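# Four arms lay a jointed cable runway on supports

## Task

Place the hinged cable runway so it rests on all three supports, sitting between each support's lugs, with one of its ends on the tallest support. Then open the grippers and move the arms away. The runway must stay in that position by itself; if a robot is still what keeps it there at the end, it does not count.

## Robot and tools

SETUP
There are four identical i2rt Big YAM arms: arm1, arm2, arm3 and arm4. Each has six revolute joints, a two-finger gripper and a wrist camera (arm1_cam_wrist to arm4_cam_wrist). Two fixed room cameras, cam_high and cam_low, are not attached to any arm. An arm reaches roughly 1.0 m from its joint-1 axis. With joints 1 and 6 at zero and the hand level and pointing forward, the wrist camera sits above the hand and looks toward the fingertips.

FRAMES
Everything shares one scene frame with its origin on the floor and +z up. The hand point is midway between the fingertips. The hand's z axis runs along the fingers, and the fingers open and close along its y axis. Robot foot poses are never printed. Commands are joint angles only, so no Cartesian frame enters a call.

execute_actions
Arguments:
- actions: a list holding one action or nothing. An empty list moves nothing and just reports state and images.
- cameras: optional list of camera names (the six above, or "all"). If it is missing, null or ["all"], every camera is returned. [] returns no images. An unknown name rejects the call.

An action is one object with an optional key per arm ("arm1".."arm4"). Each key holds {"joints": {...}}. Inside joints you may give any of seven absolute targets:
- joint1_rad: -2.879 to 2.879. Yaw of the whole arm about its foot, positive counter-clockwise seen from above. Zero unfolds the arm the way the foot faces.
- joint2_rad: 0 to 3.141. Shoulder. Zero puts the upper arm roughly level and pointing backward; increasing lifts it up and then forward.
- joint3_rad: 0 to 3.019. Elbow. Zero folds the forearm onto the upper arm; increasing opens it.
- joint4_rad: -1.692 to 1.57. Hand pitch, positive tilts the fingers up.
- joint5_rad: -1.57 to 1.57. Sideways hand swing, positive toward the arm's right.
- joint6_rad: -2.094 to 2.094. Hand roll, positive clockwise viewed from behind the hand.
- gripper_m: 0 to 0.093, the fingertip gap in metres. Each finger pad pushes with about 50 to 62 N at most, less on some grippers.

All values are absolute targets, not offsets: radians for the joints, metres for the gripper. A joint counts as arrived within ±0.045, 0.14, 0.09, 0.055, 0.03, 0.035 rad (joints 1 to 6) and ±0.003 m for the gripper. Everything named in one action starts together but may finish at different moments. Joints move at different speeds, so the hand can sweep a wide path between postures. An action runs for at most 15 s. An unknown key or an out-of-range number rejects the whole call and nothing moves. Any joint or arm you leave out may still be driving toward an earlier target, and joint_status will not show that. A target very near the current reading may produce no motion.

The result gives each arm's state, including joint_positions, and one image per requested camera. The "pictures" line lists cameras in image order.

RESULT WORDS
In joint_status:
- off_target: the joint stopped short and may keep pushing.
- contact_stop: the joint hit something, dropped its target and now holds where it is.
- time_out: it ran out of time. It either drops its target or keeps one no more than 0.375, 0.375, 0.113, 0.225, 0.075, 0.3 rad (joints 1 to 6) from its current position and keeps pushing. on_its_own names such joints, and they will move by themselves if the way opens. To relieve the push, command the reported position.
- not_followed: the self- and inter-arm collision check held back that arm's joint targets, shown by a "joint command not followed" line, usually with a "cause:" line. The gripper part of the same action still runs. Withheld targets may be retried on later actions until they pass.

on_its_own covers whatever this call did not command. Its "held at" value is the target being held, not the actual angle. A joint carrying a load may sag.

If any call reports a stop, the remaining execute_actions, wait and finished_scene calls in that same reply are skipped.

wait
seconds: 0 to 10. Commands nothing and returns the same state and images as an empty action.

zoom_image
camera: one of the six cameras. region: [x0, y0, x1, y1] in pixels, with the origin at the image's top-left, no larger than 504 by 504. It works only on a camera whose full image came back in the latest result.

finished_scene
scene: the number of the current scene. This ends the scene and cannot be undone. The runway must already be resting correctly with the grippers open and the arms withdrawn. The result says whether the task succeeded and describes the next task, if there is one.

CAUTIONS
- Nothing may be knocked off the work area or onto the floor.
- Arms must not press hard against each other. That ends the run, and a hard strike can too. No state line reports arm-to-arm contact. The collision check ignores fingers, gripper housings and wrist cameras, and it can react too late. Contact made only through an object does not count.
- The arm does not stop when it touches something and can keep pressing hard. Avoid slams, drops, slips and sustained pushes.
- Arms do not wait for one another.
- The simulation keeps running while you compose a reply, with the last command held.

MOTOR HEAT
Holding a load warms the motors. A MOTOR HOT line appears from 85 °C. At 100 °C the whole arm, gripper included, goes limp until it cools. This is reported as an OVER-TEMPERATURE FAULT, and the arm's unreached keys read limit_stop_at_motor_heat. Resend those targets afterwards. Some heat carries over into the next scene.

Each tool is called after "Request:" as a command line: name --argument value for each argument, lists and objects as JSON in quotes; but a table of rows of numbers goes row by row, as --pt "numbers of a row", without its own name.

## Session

Request:
execute_actions --actions '[]'

Scene clock: 0.00 s.
arm1.joint_positions: joint1_rad=-0.197 joint2_rad=+0.631 joint3_rad=+1.395 joint4_rad=-1.179 joint5_rad=-0.173 joint6_rad=+0.457 gripper_m=+0.095
arm1.joint_status: not commanded
arm1.hand: x=-0.8667 y=-0.2153 z=+1.5742 quat_wxyz=(-0.519, -0.194, -0.816, -0.165) (m; scene frame)
arm2.joint_positions: joint1_rad=+0.150 joint2_rad=+0.637 joint3_rad=+1.338 joint4_rad=-1.177 joint5_rad=-0.199 joint6_rad=-0.172 gripper_m=+0.094
arm2.joint_status: not commanded
arm2.hand: x=-0.2891 y=-0.4005 z=+1.5549 quat_wxyz=(-0.330, +0.698, -0.492, -0.402) (m; scene frame)
arm3.joint_positions: joint1_rad=-0.032 joint2_rad=+0.560 joint3_rad=+1.365 joint4_rad=-1.394 joint5_rad=+0.169 joint6_rad=-0.116 gripper_m=+0.095
arm3.joint_status: not commanded
arm3.hand: x=+0.1853 y=+0.1209 z=+1.5630 quat_wxyz=(-0.278, -0.578, -0.659, +0.393) (m; scene frame)
arm4.joint_positions: joint1_rad=-0.076 joint2_rad=+0.523 joint3_rad=+1.429 joint4_rad=-1.349 joint5_rad=+0.135 joint6_rad=+0.288 gripper_m=+0.094
arm4.joint_status: not commanded
arm4.hand: x=+0.9407 y=-0.1118 z=+1.5819 quat_wxyz=(-0.009, -0.828, +0.160, +0.537) (m; scene frame)
pictures: arm1_cam_wrist, arm2_cam_wrist, arm3_cam_wrist, arm4_cam_wrist, cam_high, cam_low
Images, in order (width x height): arm1_cam_wrist 616x616, arm2_cam_wrist 616x616, arm3_cam_wrist 616x616, arm4_cam_wrist 616x616, cam_high 896x504, cam_low 896x504.

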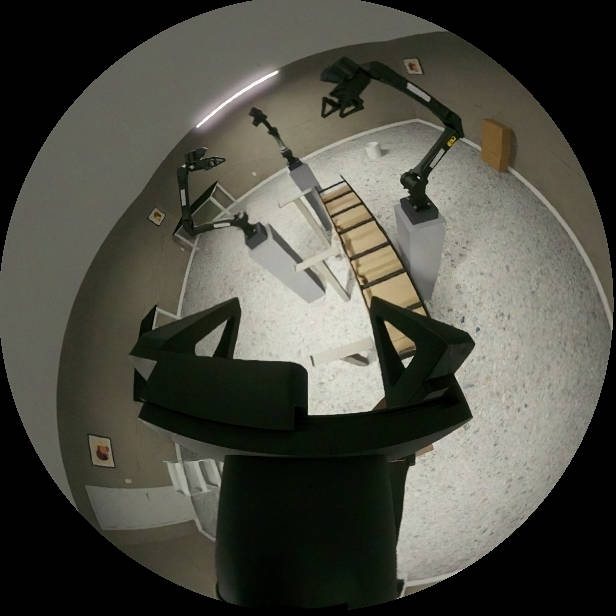

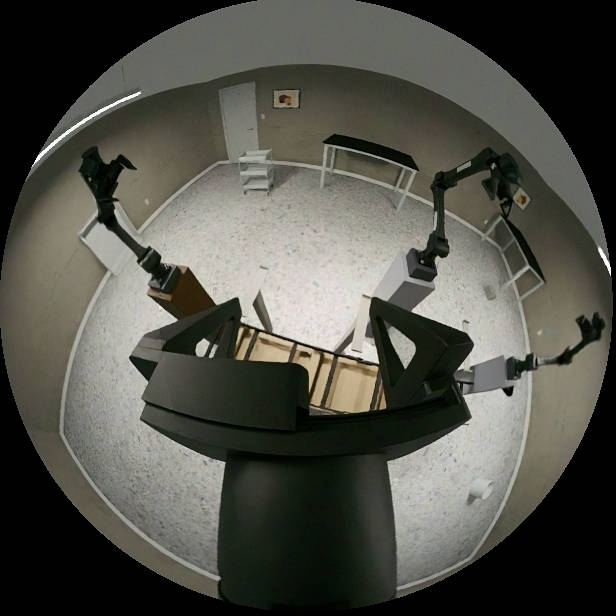

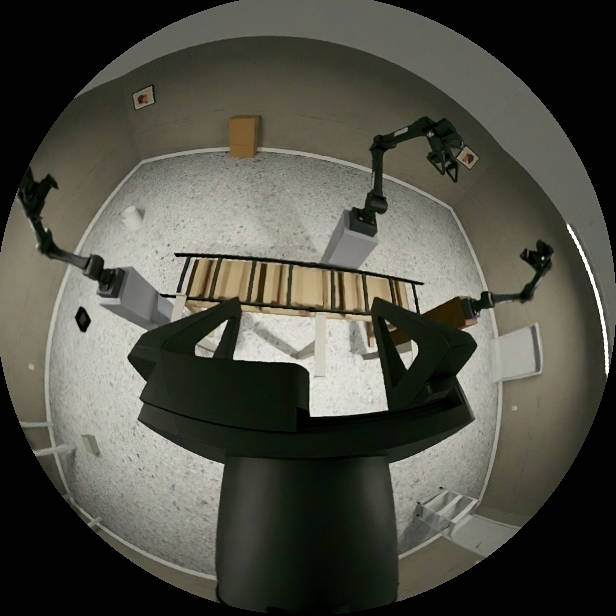

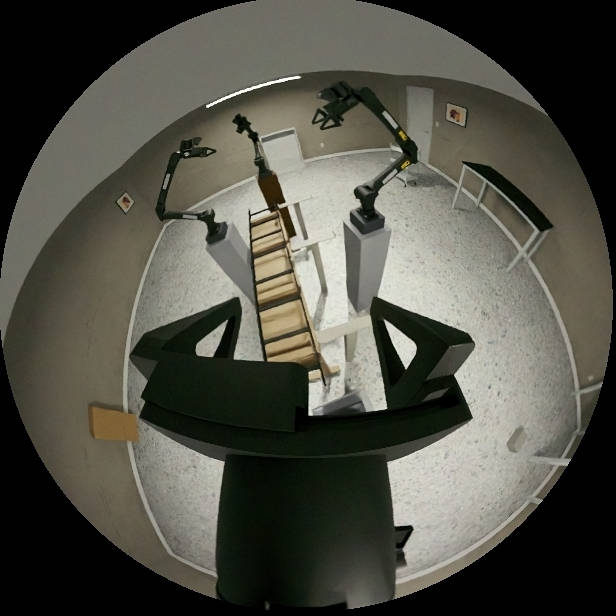

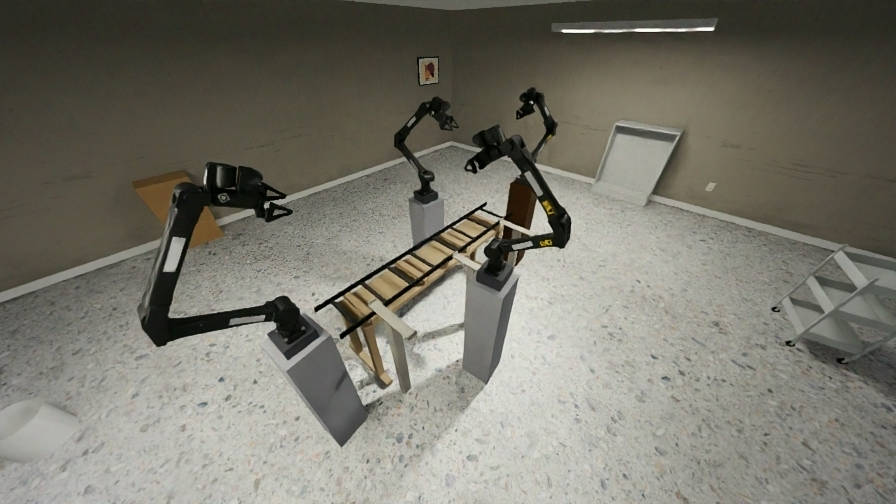

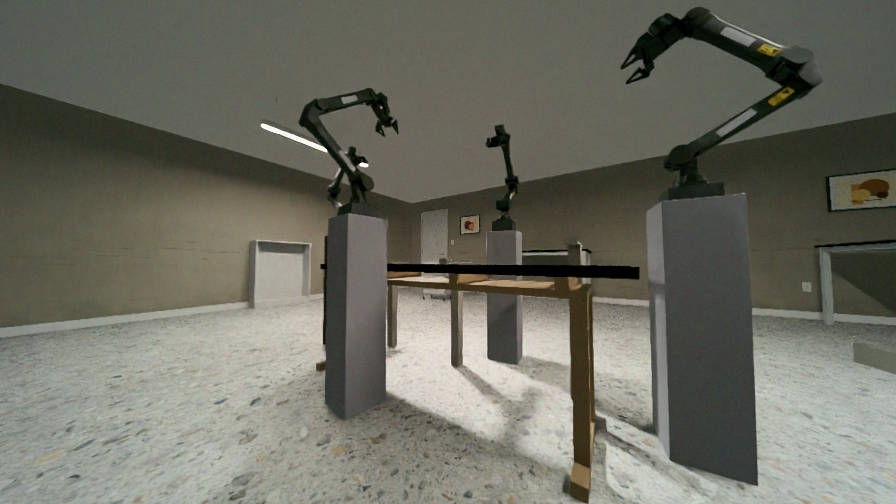

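Request:
zoom_image --camera "cam_high" --region '[300,190,560,400]'

Request:
zoom_image --camera "cam_low" --region '[310,220,660,320]'

Request:
zoom_image --camera "arm3_cam_wrist" --region '[160,230,440,390]'

Region (300, 190, 560, 400) of cam_high's 896x504 image, scaled by 1.938, with more detail than that image has; it fills the top 407 rows of this view, and the rest is white.

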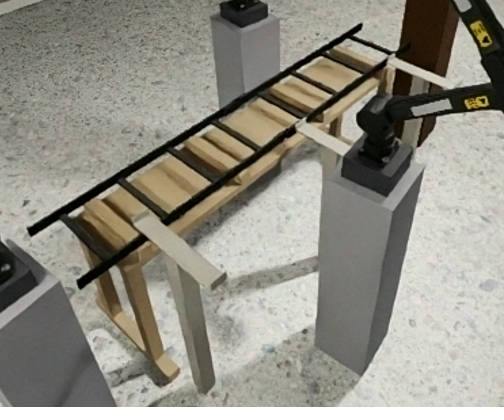

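Region (310, 220, 660, 320) of cam_low's 896x504 image, scaled by 1.440, with more detail than that image has; it fills the top 144 rows of this view, and the rest is white.

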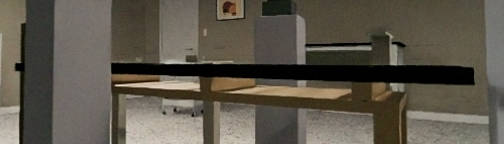

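Region (160, 230, 440, 390) of arm3_cam_wrist's 616x616 image, scaled by 1.800, with more detail than that image has; it fills the top 288 rows of this view, and the rest is white.

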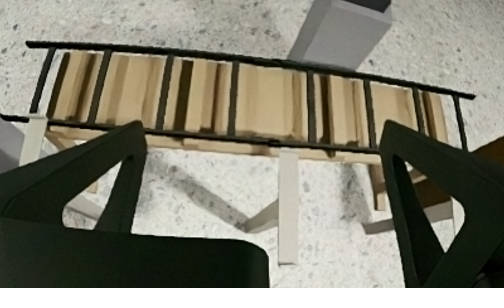

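Request:
execute_actions --actions '[{"arm1":{"joints":{"joint1_rad":-0.435,"joint2_rad":1.948,"joint3_rad":0.705,"joint4_rad":-0.318,"joint5_rad":0,"joint6_rad":-1.905,"gripper_m":0.093}},"arm2":{"joints":{"joint1_rad":-0.257,"joint2_rad":1.944,"joint3_rad":0.588,"joint4_rad":-0.205,"joint5_rad":0,"joint6_rad":-0.37,"gripper_m":0.093}},"arm3":{"joints":{"joint1_rad":-0.226,"joint2_rad":2.447,"joint3_rad":1.70,"joint4_rad":-0.813,"joint5_rad":0,"joint6_rad":-0.10,"gripper_m":0.093}},"arm4":{"joints":{"joint1_rad":0.5,"joint2_rad":2.007,"joint3_rad":0.806,"joint4_rad":-0.36,"joint5_rad":0,"joint6_rad":2.08,"gripper_m":0.093}}}]'

Scene clock: 20.23 s.
arm1.joint_positions: joint1_rad=-0.429 joint2_rad=+1.950 joint3_rad=+0.703 joint4_rad=-0.330 joint5_rad=-0.002 joint6_rad=-1.894 gripper_m=+0.093
arm1.joint_status: all done
arm1.hand: x=-0.8075 y=-0.3272 z=+0.8468 quat_wxyz=(+0.002, +0.698, -0.716, -0.010) (m; scene frame)
arm2.joint_positions: joint1_rad=-0.257 joint2_rad=+1.933 joint3_rad=+0.585 joint4_rad=-0.219 joint5_rad=+0.000 joint6_rad=-0.361 gripper_m=+0.093
arm2.joint_status: all done
arm2.hand: x=-0.1314 y=-0.3867 z=+0.8518 quat_wxyz=(+0.001, +0.707, -0.707, +0.005) (m; scene frame)
arm3.joint_positions: joint1_rad=-0.214 joint2_rad=+2.448 joint3_rad=+1.691 joint4_rad=-0.816 joint5_rad=+0.004 joint6_rad=-0.108 gripper_m=+0.093
arm3.joint_status: all done
arm3.hand: x=+0.1361 y=-0.3137 z=+0.8521 quat_wxyz=(+0.000, -0.698, -0.716, +0.008) (m; scene frame)
arm4.joint_positions: joint1_rad=+0.498 joint2_rad=+2.004 joint3_rad=+0.804 joint4_rad=-0.375 joint5_rad=+0.000 joint6_rad=+2.065 gripper_m=+0.093
arm4.joint_status: all done
arm4.hand: x=+0.8026 y=-0.3274 z=+0.8474 quat_wxyz=(+0.008, -0.729, +0.685, +0.004) (m; scene frame)
pictures: arm1_cam_wrist, arm2_cam_wrist, arm3_cam_wrist, arm4_cam_wrist, cam_high, cam_low
Images, in order (width x height): arm1_cam_wrist 616x616, arm2_cam_wrist 616x616, arm3_cam_wrist 616x616, arm4_cam_wrist 616x616, cam_high 896x504, cam_low 896x504.

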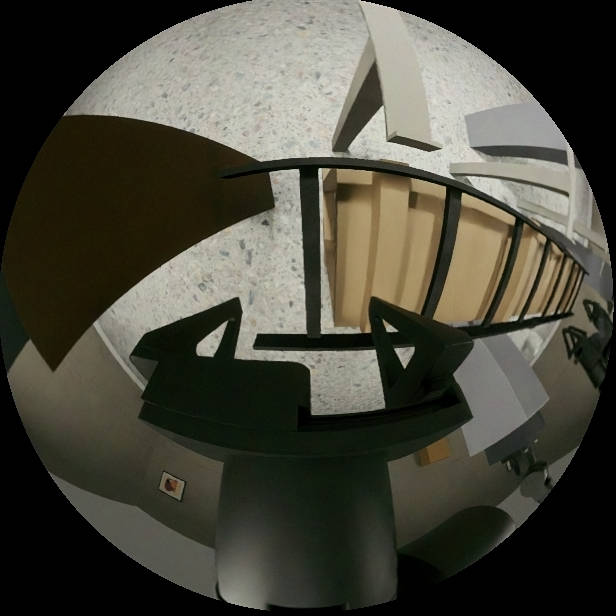

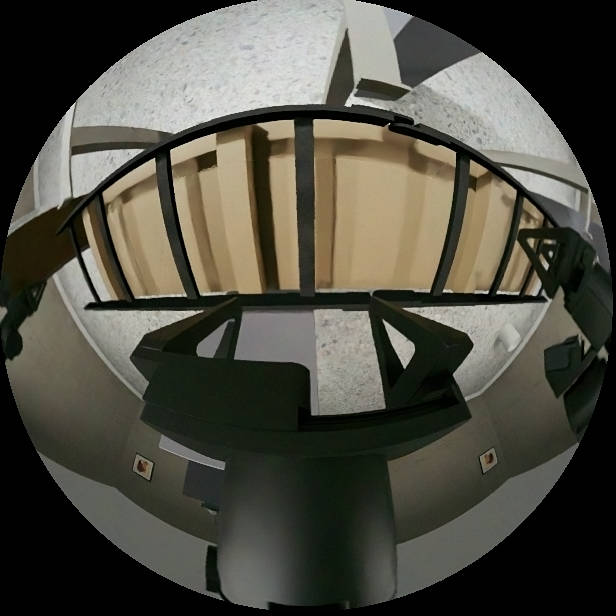

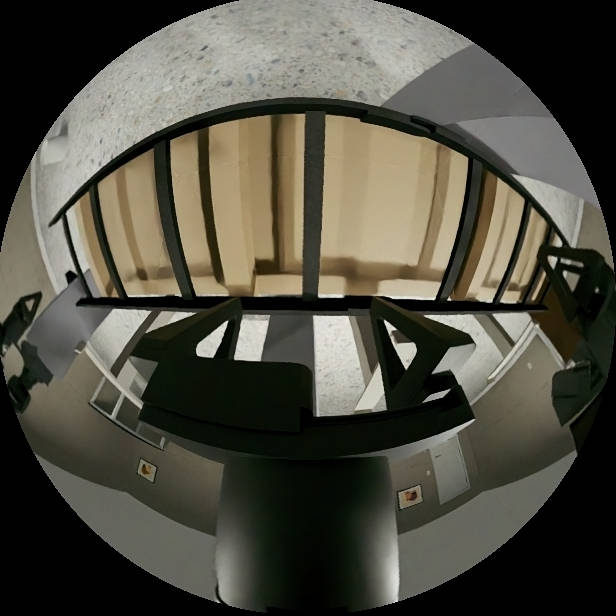

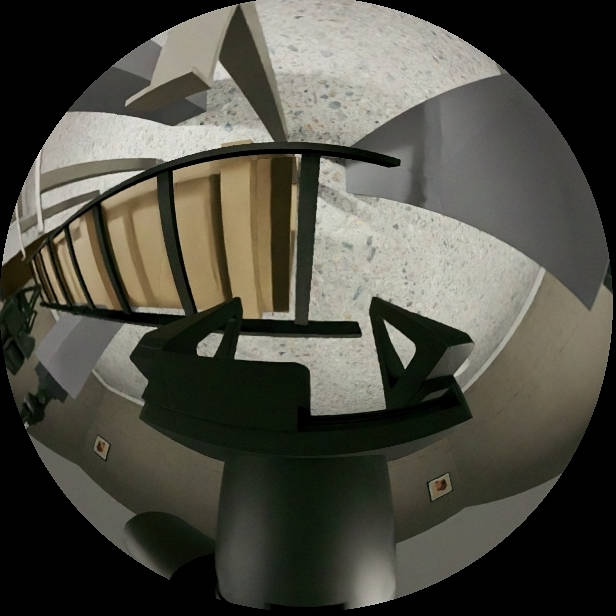

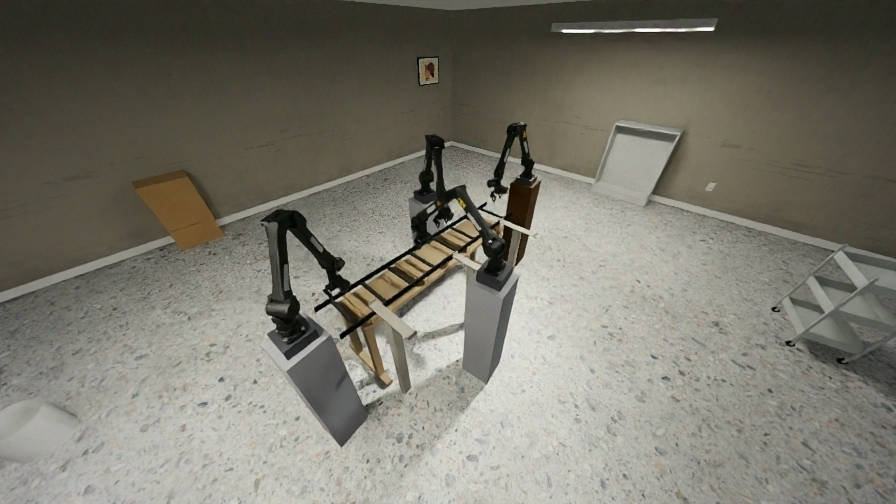

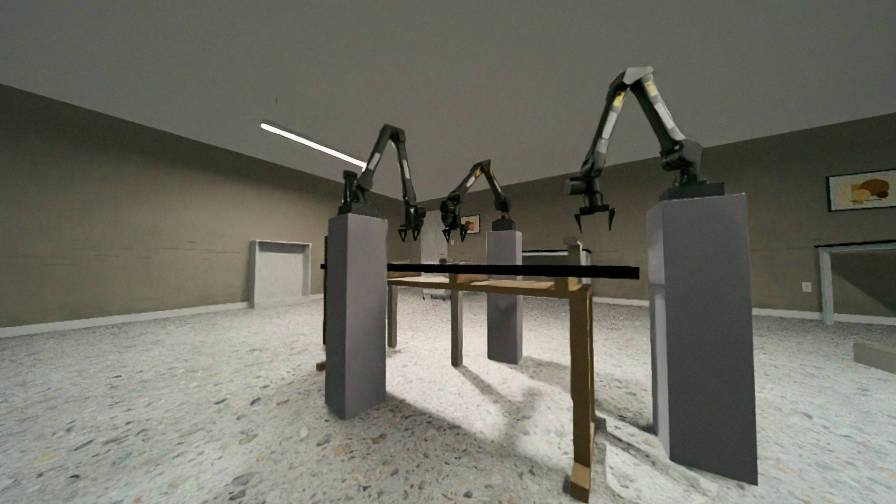

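Request:
execute_actions --actions '[{"arm1":{"joints":{"joint1_rad":-0.475,"joint2_rad":2.32,"joint3_rad":0.83,"joint4_rad":-0.054,"joint6_rad":-1.955}},"arm2":{"joints":{"joint2_rad":2.36,"joint3_rad":0.715,"joint4_rad":0.095}},"arm3":{"joints":{"joint1_rad":-0.245,"joint2_rad":2.685,"joint3_rad":1.83,"joint4_rad":-0.695}},"arm4":{"joints":{"joint2_rad":2.347,"joint3_rad":0.903,"joint4_rad":-0.10,"joint6_rad":2.09}}}]'

Scene clock: 35.40 s.
arm1.joint_positions: joint1_rad=-0.468 joint2_rad=+2.334 joint3_rad=+0.828 joint4_rad=-0.065 joint5_rad=-0.002 joint6_rad=-1.945 gripper_m=+0.093
arm1.joint_status: all done
arm1.hand: x=-0.8028 y=-0.3432 z=+0.7276 quat_wxyz=(+0.001, +0.702, -0.712, -0.008) (m; scene frame)
arm2.joint_positions: joint1_rad=-0.257 joint2_rad=+2.359 joint3_rad=+0.712 joint4_rad=+0.081 joint5_rad=+0.000 joint6_rad=-0.361 gripper_m=+0.093
arm2.joint_status: all done
arm2.hand: x=-0.1289 y=-0.3832 z=+0.7322 quat_wxyz=(+0.000, +0.708, -0.707, +0.005) (m; scene frame)
arm3.joint_positions: joint1_rad=-0.235 joint2_rad=+2.699 joint3_rad=+1.810 joint4_rad=-0.700 joint5_rad=+0.003 joint6_rad=-0.107 gripper_m=+0.093
arm3.joint_status: all done
arm3.hand: x=+0.1225 y=-0.3100 z=+0.7290 quat_wxyz=(+0.005, -0.705, -0.709, +0.001) (m; scene frame)
arm4.joint_positions: joint1_rad=+0.498 joint2_rad=+2.355 joint3_rad=+0.897 joint4_rad=-0.115 joint5_rad=+0.000 joint6_rad=+2.066 gripper_m=+0.093
arm4.joint_status: all done
joint sent to its limit — the command would take arm4.joint6_rad past its upper limit, so that joint was sent only as far as its limit.
arm4.hand: x=+0.8025 y=-0.3258 z=+0.7290 quat_wxyz=(+0.007, -0.728, +0.686, +0.004) (m; scene frame)
pictures: arm1_cam_wrist, arm2_cam_wrist, arm3_cam_wrist, arm4_cam_wrist, cam_high, cam_low
Images, in order (width x height): arm1_cam_wrist 616x616, arm2_cam_wrist 616x616, arm3_cam_wrist 616x616, arm4_cam_wrist 616x616, cam_high 896x504, cam_low 896x504.

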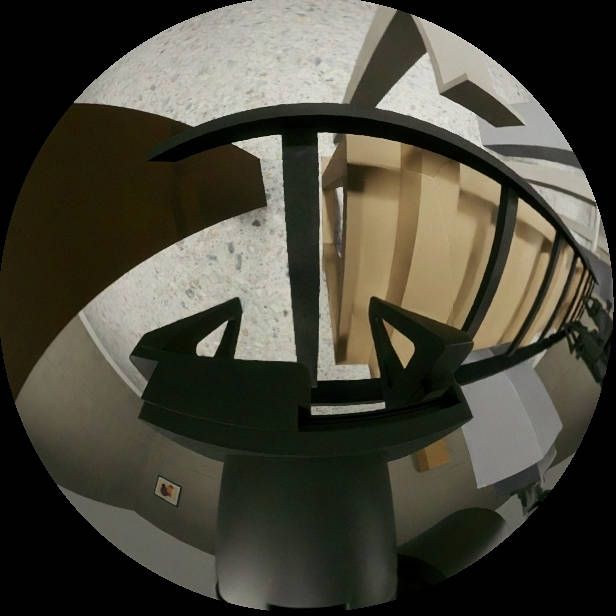

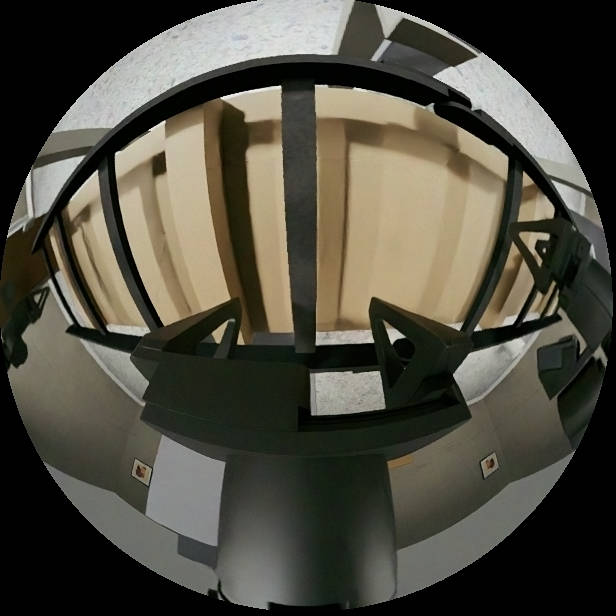

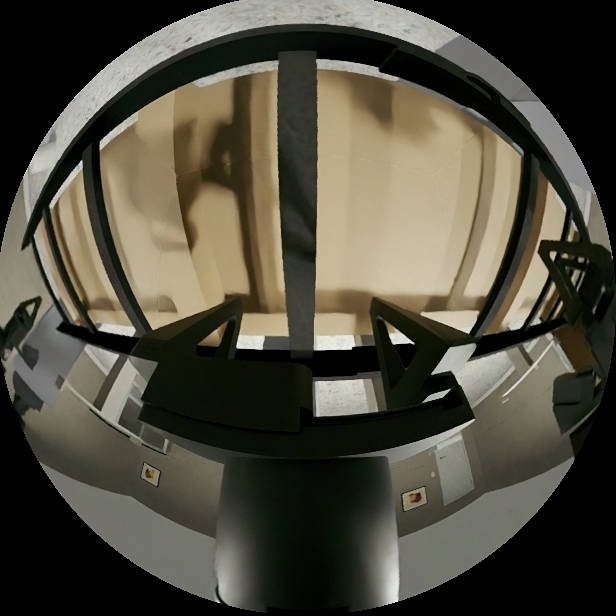

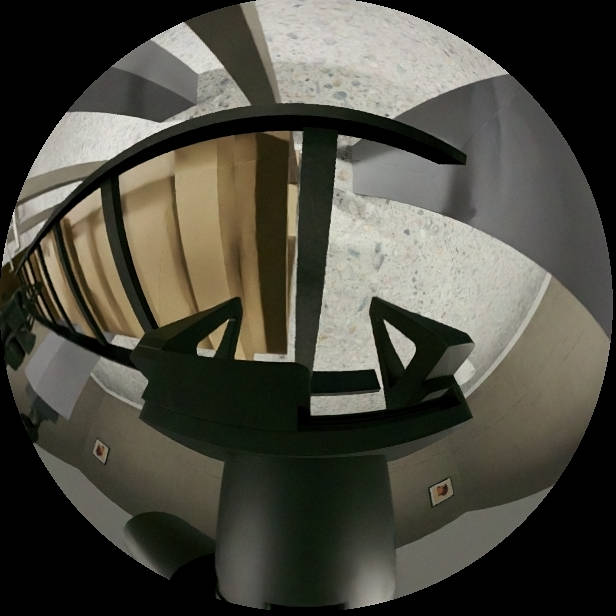

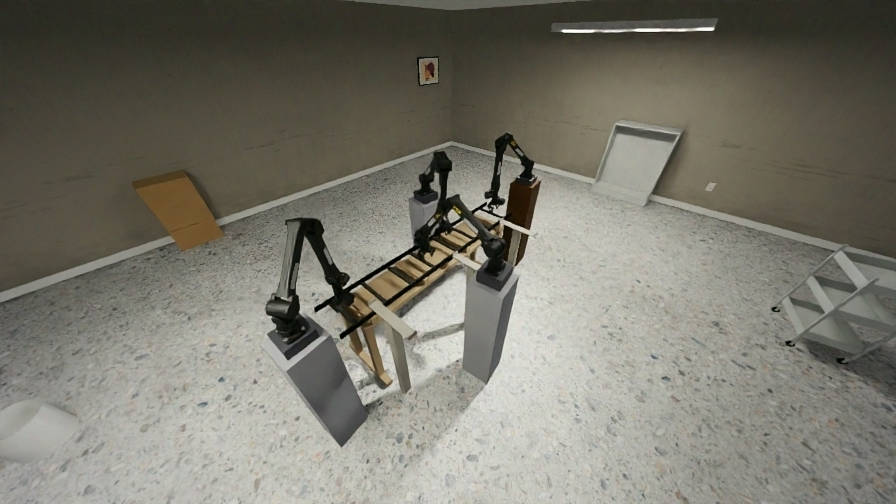

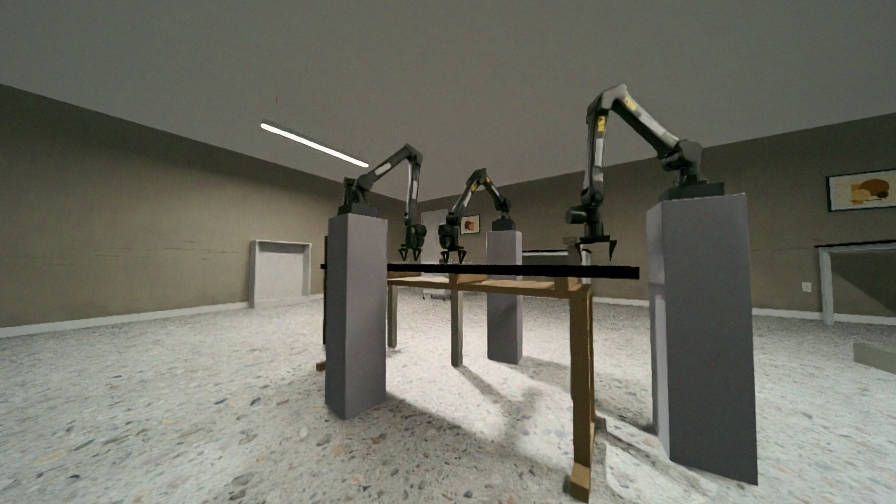

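Request:
zoom_image --camera "cam_low" --region '[530,215,650,300]'

Request:
zoom_image --camera "cam_low" --region '[380,225,500,295]'

Region (530, 215, 650, 300) of cam_low's 896x504 image, scaled by 4.200, with more detail than that image has; it fills the top 357 rows of this view, and the rest is white.

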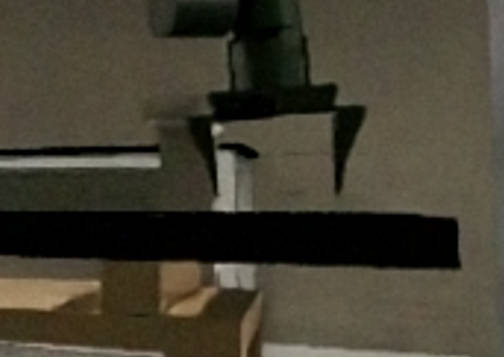

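Region (380, 225, 500, 295) of cam_low's 896x504 image, scaled by 4.200, with more detail than that image has; it fills the top 294 rows of this view, and the rest is white.

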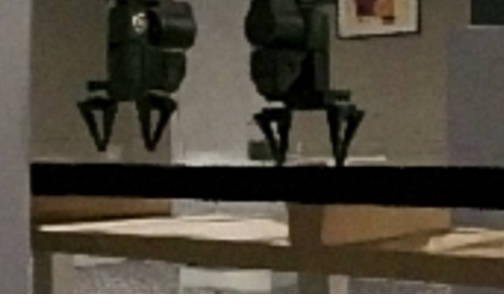

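Request:
execute_actions --actions '[{"arm1":{"joints":{"joint2_rad":2.483,"joint3_rad":0.906,"joint4_rad":0.03,"gripper_m":0.055}},"arm2":{"joints":{"joint2_rad":2.54,"joint3_rad":0.806,"joint4_rad":0.185,"gripper_m":0.055}},"arm3":{"joints":{"joint2_rad":2.806,"joint3_rad":1.92,"joint4_rad":-0.665,"gripper_m":0.055}},"arm4":{"joints":{"joint2_rad":2.502,"joint3_rad":0.979,"joint4_rad":-0.023,"gripper_m":0.055}}}]'

Request:
zoom_image --camera "cam_low" --region '[530,215,650,300]'

Scene clock: 50.97 s.
arm1.joint_positions: joint1_rad=-0.468 joint2_rad=+2.431 joint3_rad=+0.911 joint4_rad=+0.022 joint5_rad=+0.000 joint6_rad=-1.946 gripper_m=+0.055
arm1.joint_status: all done
arm1.hand: x=-0.7720 y=-0.3559 z=+0.6965 quat_wxyz=(-0.013, +0.702, -0.711, +0.027) (m; scene frame)
arm2.joint_positions: joint1_rad=-0.257 joint2_rad=+2.534 joint3_rad=+0.805 joint4_rad=+0.177 joint5_rad=+0.000 joint6_rad=-0.362 gripper_m=+0.055
arm2.joint_status: all done
arm2.hand: x=-0.1264 y=-0.3781 z=+0.6775 quat_wxyz=(-0.007, +0.708, -0.706, +0.002) (m; scene frame)
arm3.joint_positions: joint1_rad=-0.235 joint2_rad=+2.799 joint3_rad=+1.891 joint4_rad=-0.672 joint5_rad=+0.003 joint6_rad=-0.107 gripper_m=+0.055
arm3.joint_status: all done
arm3.hand: x=+0.1217 y=-0.3156 z=+0.6872 quat_wxyz=(+0.002, -0.705, -0.709, +0.005) (m; scene frame)
arm4.joint_positions: joint1_rad=+0.498 joint2_rad=+2.477 joint3_rad=+0.981 joint4_rad=-0.032 joint5_rad=-0.002 joint6_rad=+2.068 gripper_m=+0.055
arm4.joint_status: all done
arm4.hand: x=+0.7843 y=-0.3368 z=+0.6878 quat_wxyz=(-0.016, -0.727, +0.686, +0.009) (m; scene frame)
pictures: arm1_cam_wrist, arm2_cam_wrist, arm3_cam_wrist, arm4_cam_wrist, cam_high, cam_low
Images, in order (width x height): arm1_cam_wrist 616x616, arm2_cam_wrist 616x616, arm3_cam_wrist 616x616, arm4_cam_wrist 616x616, cam_high 896x504, cam_low 896x504.

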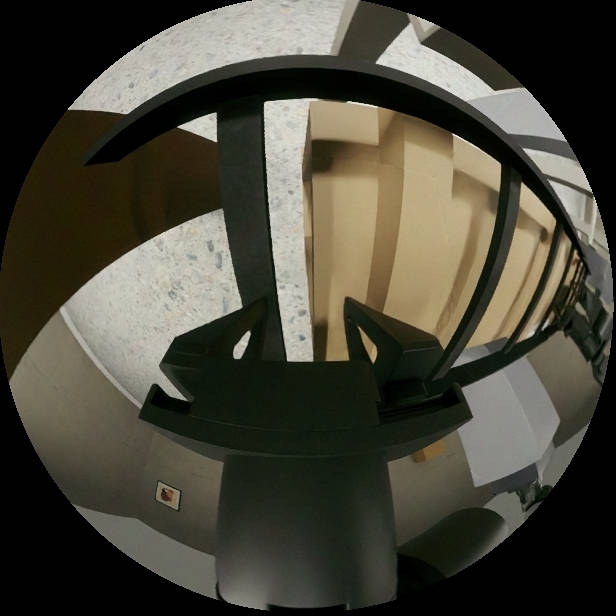

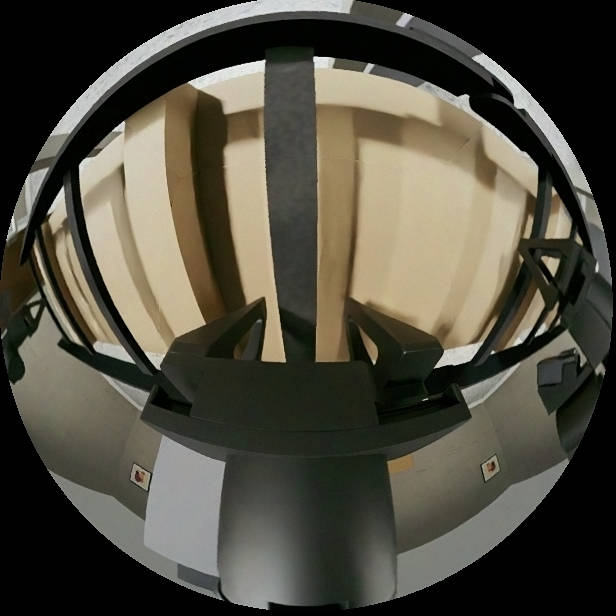

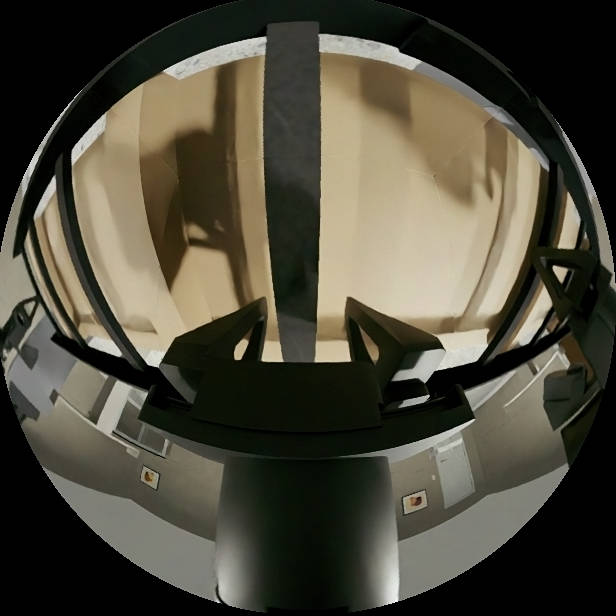

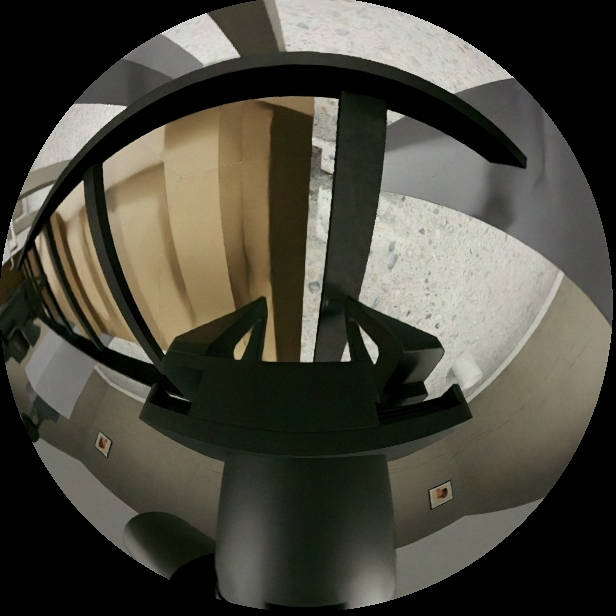

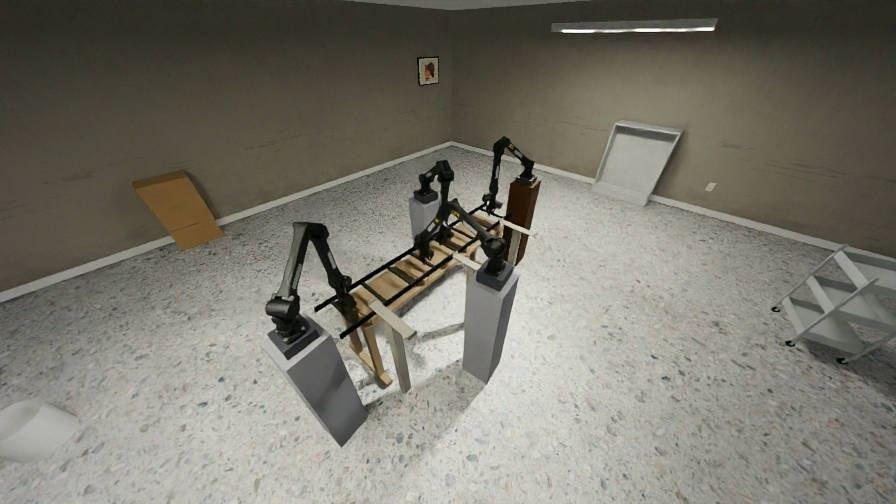

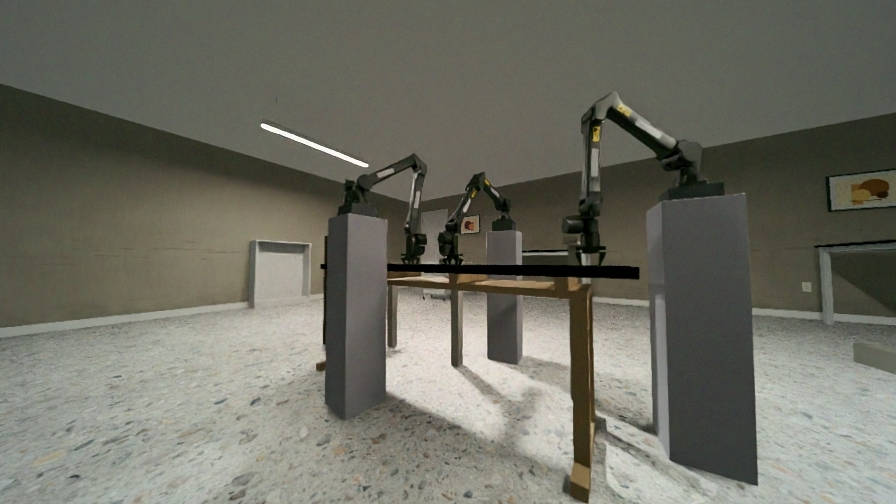

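Region (530, 215, 650, 300) of cam_low's 896x504 image, scaled by 4.200, with more detail than that image has; it fills the top 357 rows of this view, and the rest is white.

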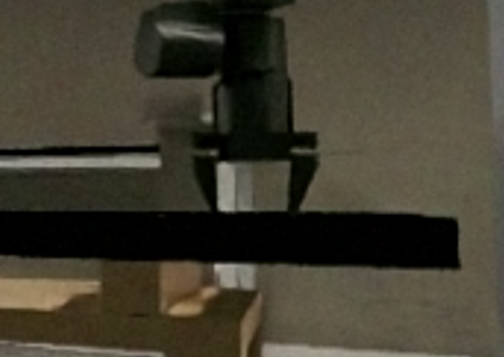

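Request:
execute_actions --actions '[{"arm1":{"joints":{"joint2_rad":2.375,"joint3_rad":0.836,"joint4_rad":-0.055,"gripper_m":0.06}},"arm2":{"joints":{"joint1_rad":-0.235,"joint2_rad":2.565,"joint3_rad":0.812,"joint4_rad":0.205}},"arm3":{"joints":{"joint1_rad":-0.215,"joint2_rad":2.835,"joint3_rad":1.93,"joint4_rad":-0.66}},"arm4":{"joints":{"joint2_rad":2.405,"joint3_rad":0.915,"joint4_rad":-0.095,"gripper_m":0.06}}}]' --cameras '["arm1_cam_wrist","arm2_cam_wrist","arm3_cam_wrist","arm4_cam_wrist"]'

Scene clock: 60.03 s.
arm1.joint_positions: joint1_rad=-0.468 joint2_rad=+2.395 joint3_rad=+0.831 joint4_rad=-0.049 joint5_rad=+0.000 joint6_rad=-1.946 gripper_m=+0.060
arm1.joint_status: all done
arm1.hand: x=-0.8207 y=-0.3361 z=+0.7082 quat_wxyz=(+0.010, +0.702, -0.711, -0.026) (m; scene frame)
arm2.joint_positions: joint1_rad=-0.246 joint2_rad=+2.541 joint3_rad=+0.807 joint4_rad=+0.191 joint5_rad=+0.000 joint6_rad=-0.362 gripper_m=+0.055
arm2.joint_status: all done
arm2.hand: x=-0.1296 y=-0.3760 z=+0.6753 quat_wxyz=(-0.010, +0.712, -0.702, +0.000) (m; scene frame)
arm3.joint_positions: joint1_rad=-0.229 joint2_rad=+2.816 joint3_rad=+1.891 joint4_rad=-0.672 joint5_rad=+0.003 joint6_rad=-0.107 gripper_m=+0.055
arm3.joint_status: all done
arm3.hand: x=+0.1265 y=-0.3078 z=+0.6766 quat_wxyz=(+0.007, -0.703, -0.711, -0.002) (m; scene frame)
arm4.joint_positions: joint1_rad=+0.498 joint2_rad=+2.406 joint3_rad=+0.912 joint4_rad=-0.084 joint5_rad=-0.002 joint6_rad=+2.068 gripper_m=+0.060
arm4.joint_status: all done
arm4.hand: x=+0.8058 y=-0.3238 z=+0.7115 quat_wxyz=(+0.009, -0.727, +0.686, +0.003) (m; scene frame)
pictures: arm1_cam_wrist, arm2_cam_wrist, arm3_cam_wrist, arm4_cam_wrist
Images, in order (width x height): arm1_cam_wrist 616x616, arm2_cam_wrist 616x616, arm3_cam_wrist 616x616, arm4_cam_wrist 616x616.

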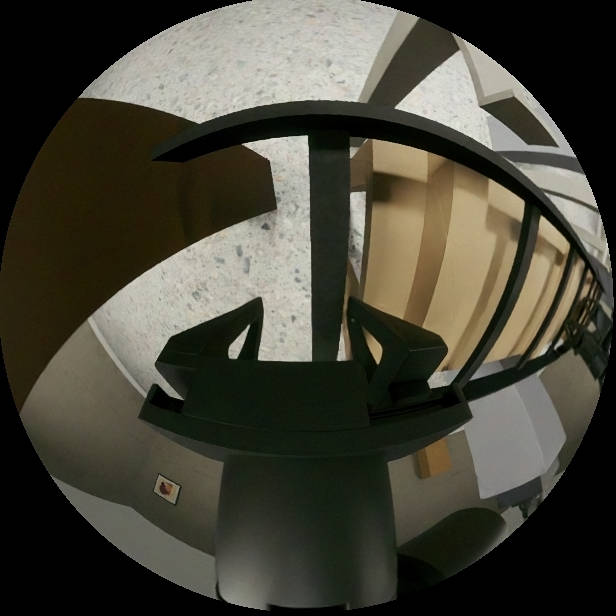

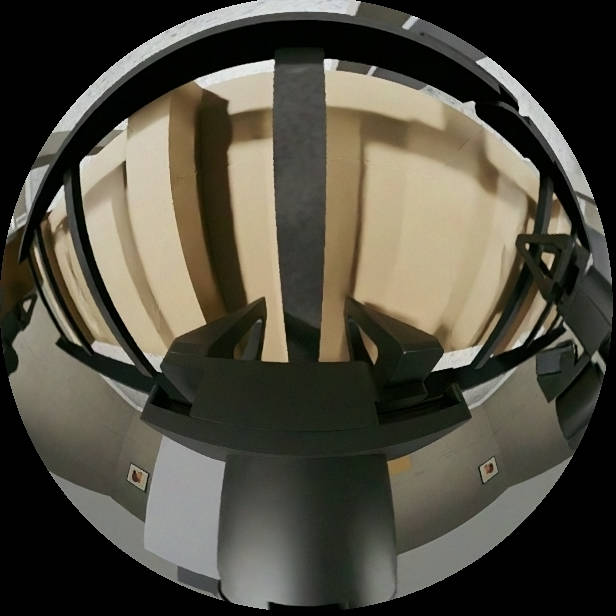

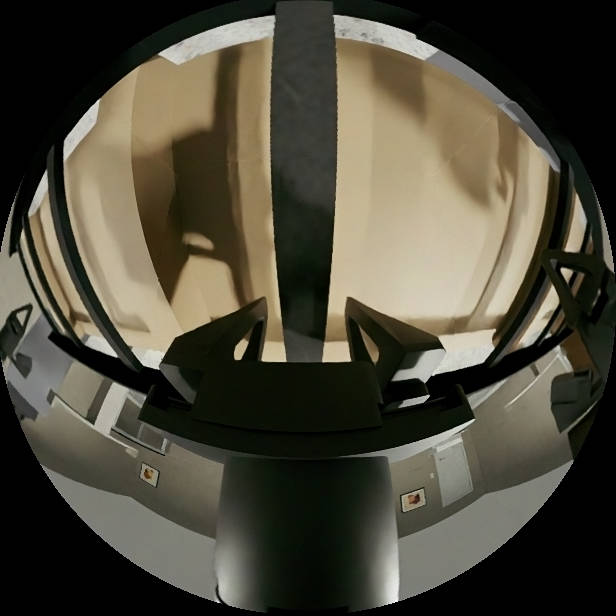

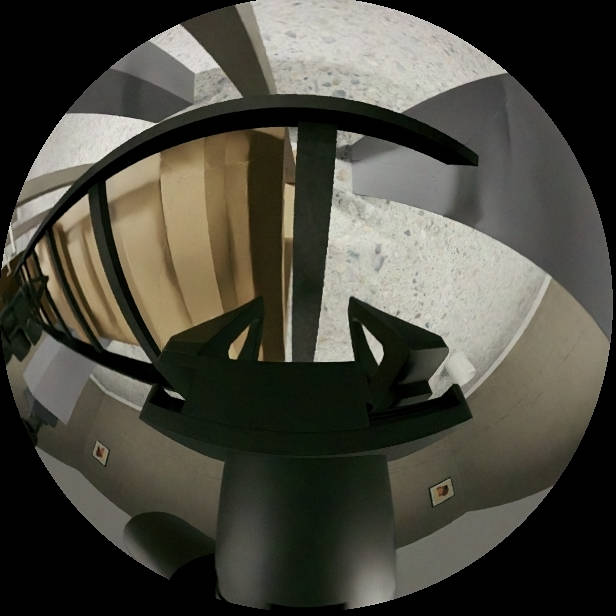

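Request:
execute_actions --actions '[{"arm1":{"joints":{"joint2_rad":2.385,"joint3_rad":0.87,"joint4_rad":-0.035}},"arm2":{"joints":{"gripper_m":0}},"arm3":{"joints":{"gripper_m":0}},"arm4":{"joints":{"joint2_rad":2.455,"joint3_rad":0.935,"joint4_rad":-0.055}}}]' --cameras '["arm1_cam_wrist","arm4_cam_wrist"]'

Scene clock: 64.67 s.
arm1.joint_positions: joint1_rad=-0.468 joint2_rad=+2.395 joint3_rad=+0.867 joint4_rad=-0.043 joint5_rad=+0.000 joint6_rad=-1.946 gripper_m=+0.060
arm1.joint_status: all done
arm1.hand: x=-0.7980 y=-0.3454 z=+0.7079 quat_wxyz=(+0.001, +0.703, -0.712, -0.007) (m; scene frame)
arm2.joint_positions: joint1_rad=-0.243 joint2_rad=+2.543 joint3_rad=+0.806 joint4_rad=+0.192 joint5_rad=-0.006 joint6_rad=-0.363 gripper_m=+0.024
arm2.joint_status: gripper_m off_target (ended at +0.024, target +0.000)
arm2.hand: x=-0.1316 y=-0.3761 z=+0.6747 quat_wxyz=(-0.008, +0.713, -0.701, -0.002) (m; scene frame)
arm3.joint_positions: joint1_rad=-0.228 joint2_rad=+2.817 joint3_rad=+1.891 joint4_rad=-0.671 joint5_rad=-0.001 joint6_rad=-0.107 gripper_m=+0.025
arm3.joint_status: gripper_m off_target (ended at +0.025, target +0.000)
arm3.hand: x=+0.1277 y=-0.3079 z=+0.6763 quat_wxyz=(+0.005, -0.703, -0.711, -0.003) (m; scene frame)
arm4.joint_positions: joint1_rad=+0.498 joint2_rad=+2.436 joint3_rad=+0.933 joint4_rad=-0.069 joint5_rad=-0.002 joint6_rad=+2.068 gripper_m=+0.060
arm4.joint_status: all done
arm4.hand: x=+0.8027 y=-0.3255 z=+0.7011 quat_wxyz=(+0.006, -0.727, +0.686, +0.004) (m; scene frame)
pictures: arm1_cam_wrist, arm4_cam_wrist
Images, in order (width x height): arm1_cam_wrist 616x616, arm4_cam_wrist 616x616.

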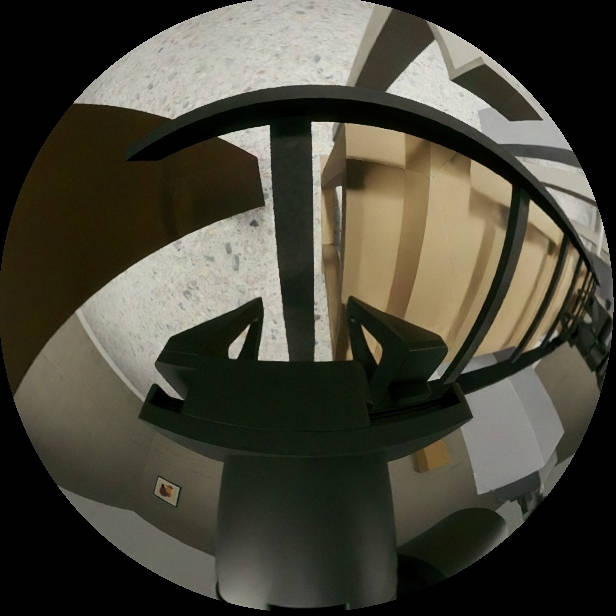

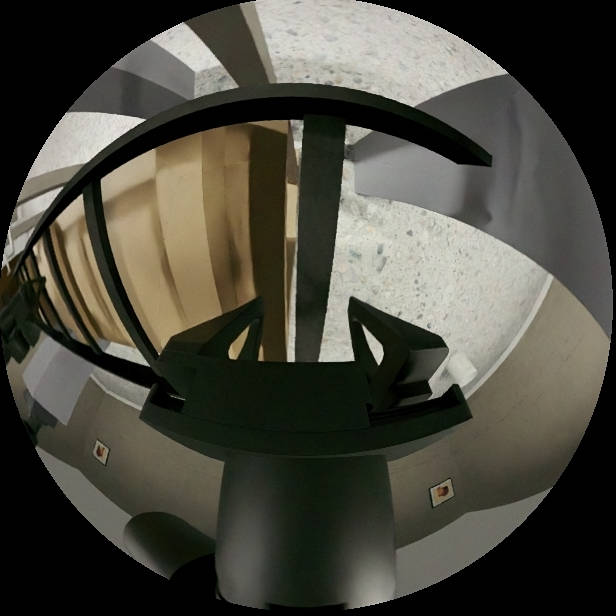

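Request:
execute_actions --actions '[{"arm1":{"joints":{"joint2_rad":2.455,"joint4_rad":0.015}},"arm4":{"joints":{"joint2_rad":2.515,"joint4_rad":-0.01}}}]' --cameras '["arm1_cam_wrist","arm4_cam_wrist"]'

Scene clock: 71.60 s.
arm1.joint_positions: joint1_rad=-0.468 joint2_rad=+2.456 joint3_rad=+0.867 joint4_rad=+0.005 joint5_rad=+0.000 joint6_rad=-1.946 gripper_m=+0.060
arm1.joint_status: all done
arm1.hand: x=-0.8119 y=-0.3396 z=+0.6876 quat_wxyz=(+0.004, +0.702, -0.712, -0.013) (m; scene frame)
arm2.joint_positions: joint1_rad=-0.243 joint2_rad=+2.543 joint3_rad=+0.806 joint4_rad=+0.192 joint5_rad=-0.006 joint6_rad=-0.363 gripper_m=+0.024
arm2.joint_status: not commanded
arm2.hand: x=-0.1316 y=-0.3761 z=+0.6747 quat_wxyz=(-0.008, +0.713, -0.701, -0.002) (m; scene frame)
arm3.joint_positions: joint1_rad=-0.228 joint2_rad=+2.817 joint3_rad=+1.891 joint4_rad=-0.671 joint5_rad=-0.001 joint6_rad=-0.107 gripper_m=+0.025
arm3.joint_status: not commanded
arm3.hand: x=+0.1277 y=-0.3079 z=+0.6763 quat_wxyz=(+0.005, -0.703, -0.711, -0.003) (m; scene frame)
arm4.joint_positions: joint1_rad=+0.498 joint2_rad=+2.506 joint3_rad=+0.935 joint4_rad=-0.024 joint5_rad=-0.002 joint6_rad=+2.068 gripper_m=+0.060
arm4.joint_status: all done
arm4.hand: x=+0.8189 y=-0.3152 z=+0.6767 quat_wxyz=(+0.018, -0.727, +0.686, +0.001) (m; scene frame)
pictures: arm1_cam_wrist, arm4_cam_wrist
Images, in order (width x height): arm1_cam_wrist 616x616, arm4_cam_wrist 616x616.

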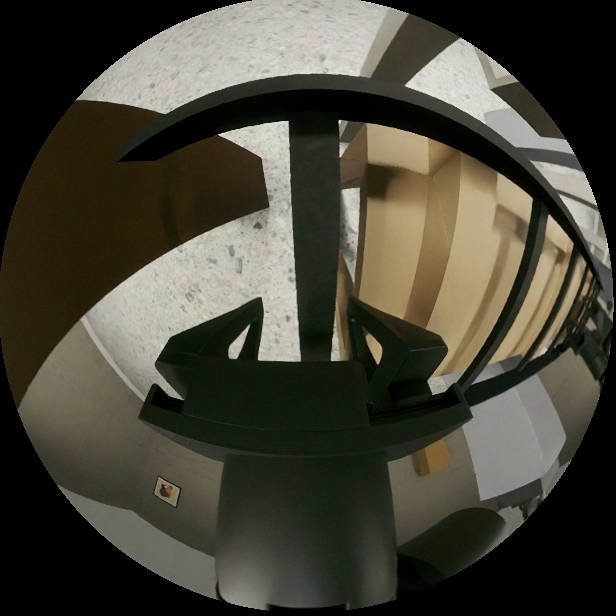

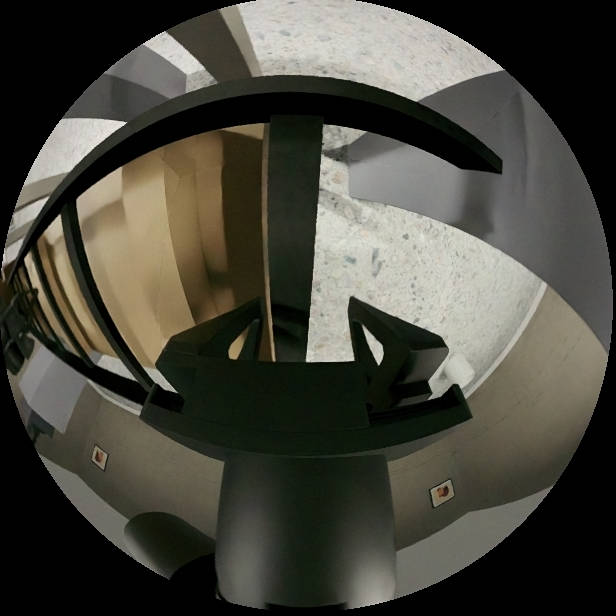

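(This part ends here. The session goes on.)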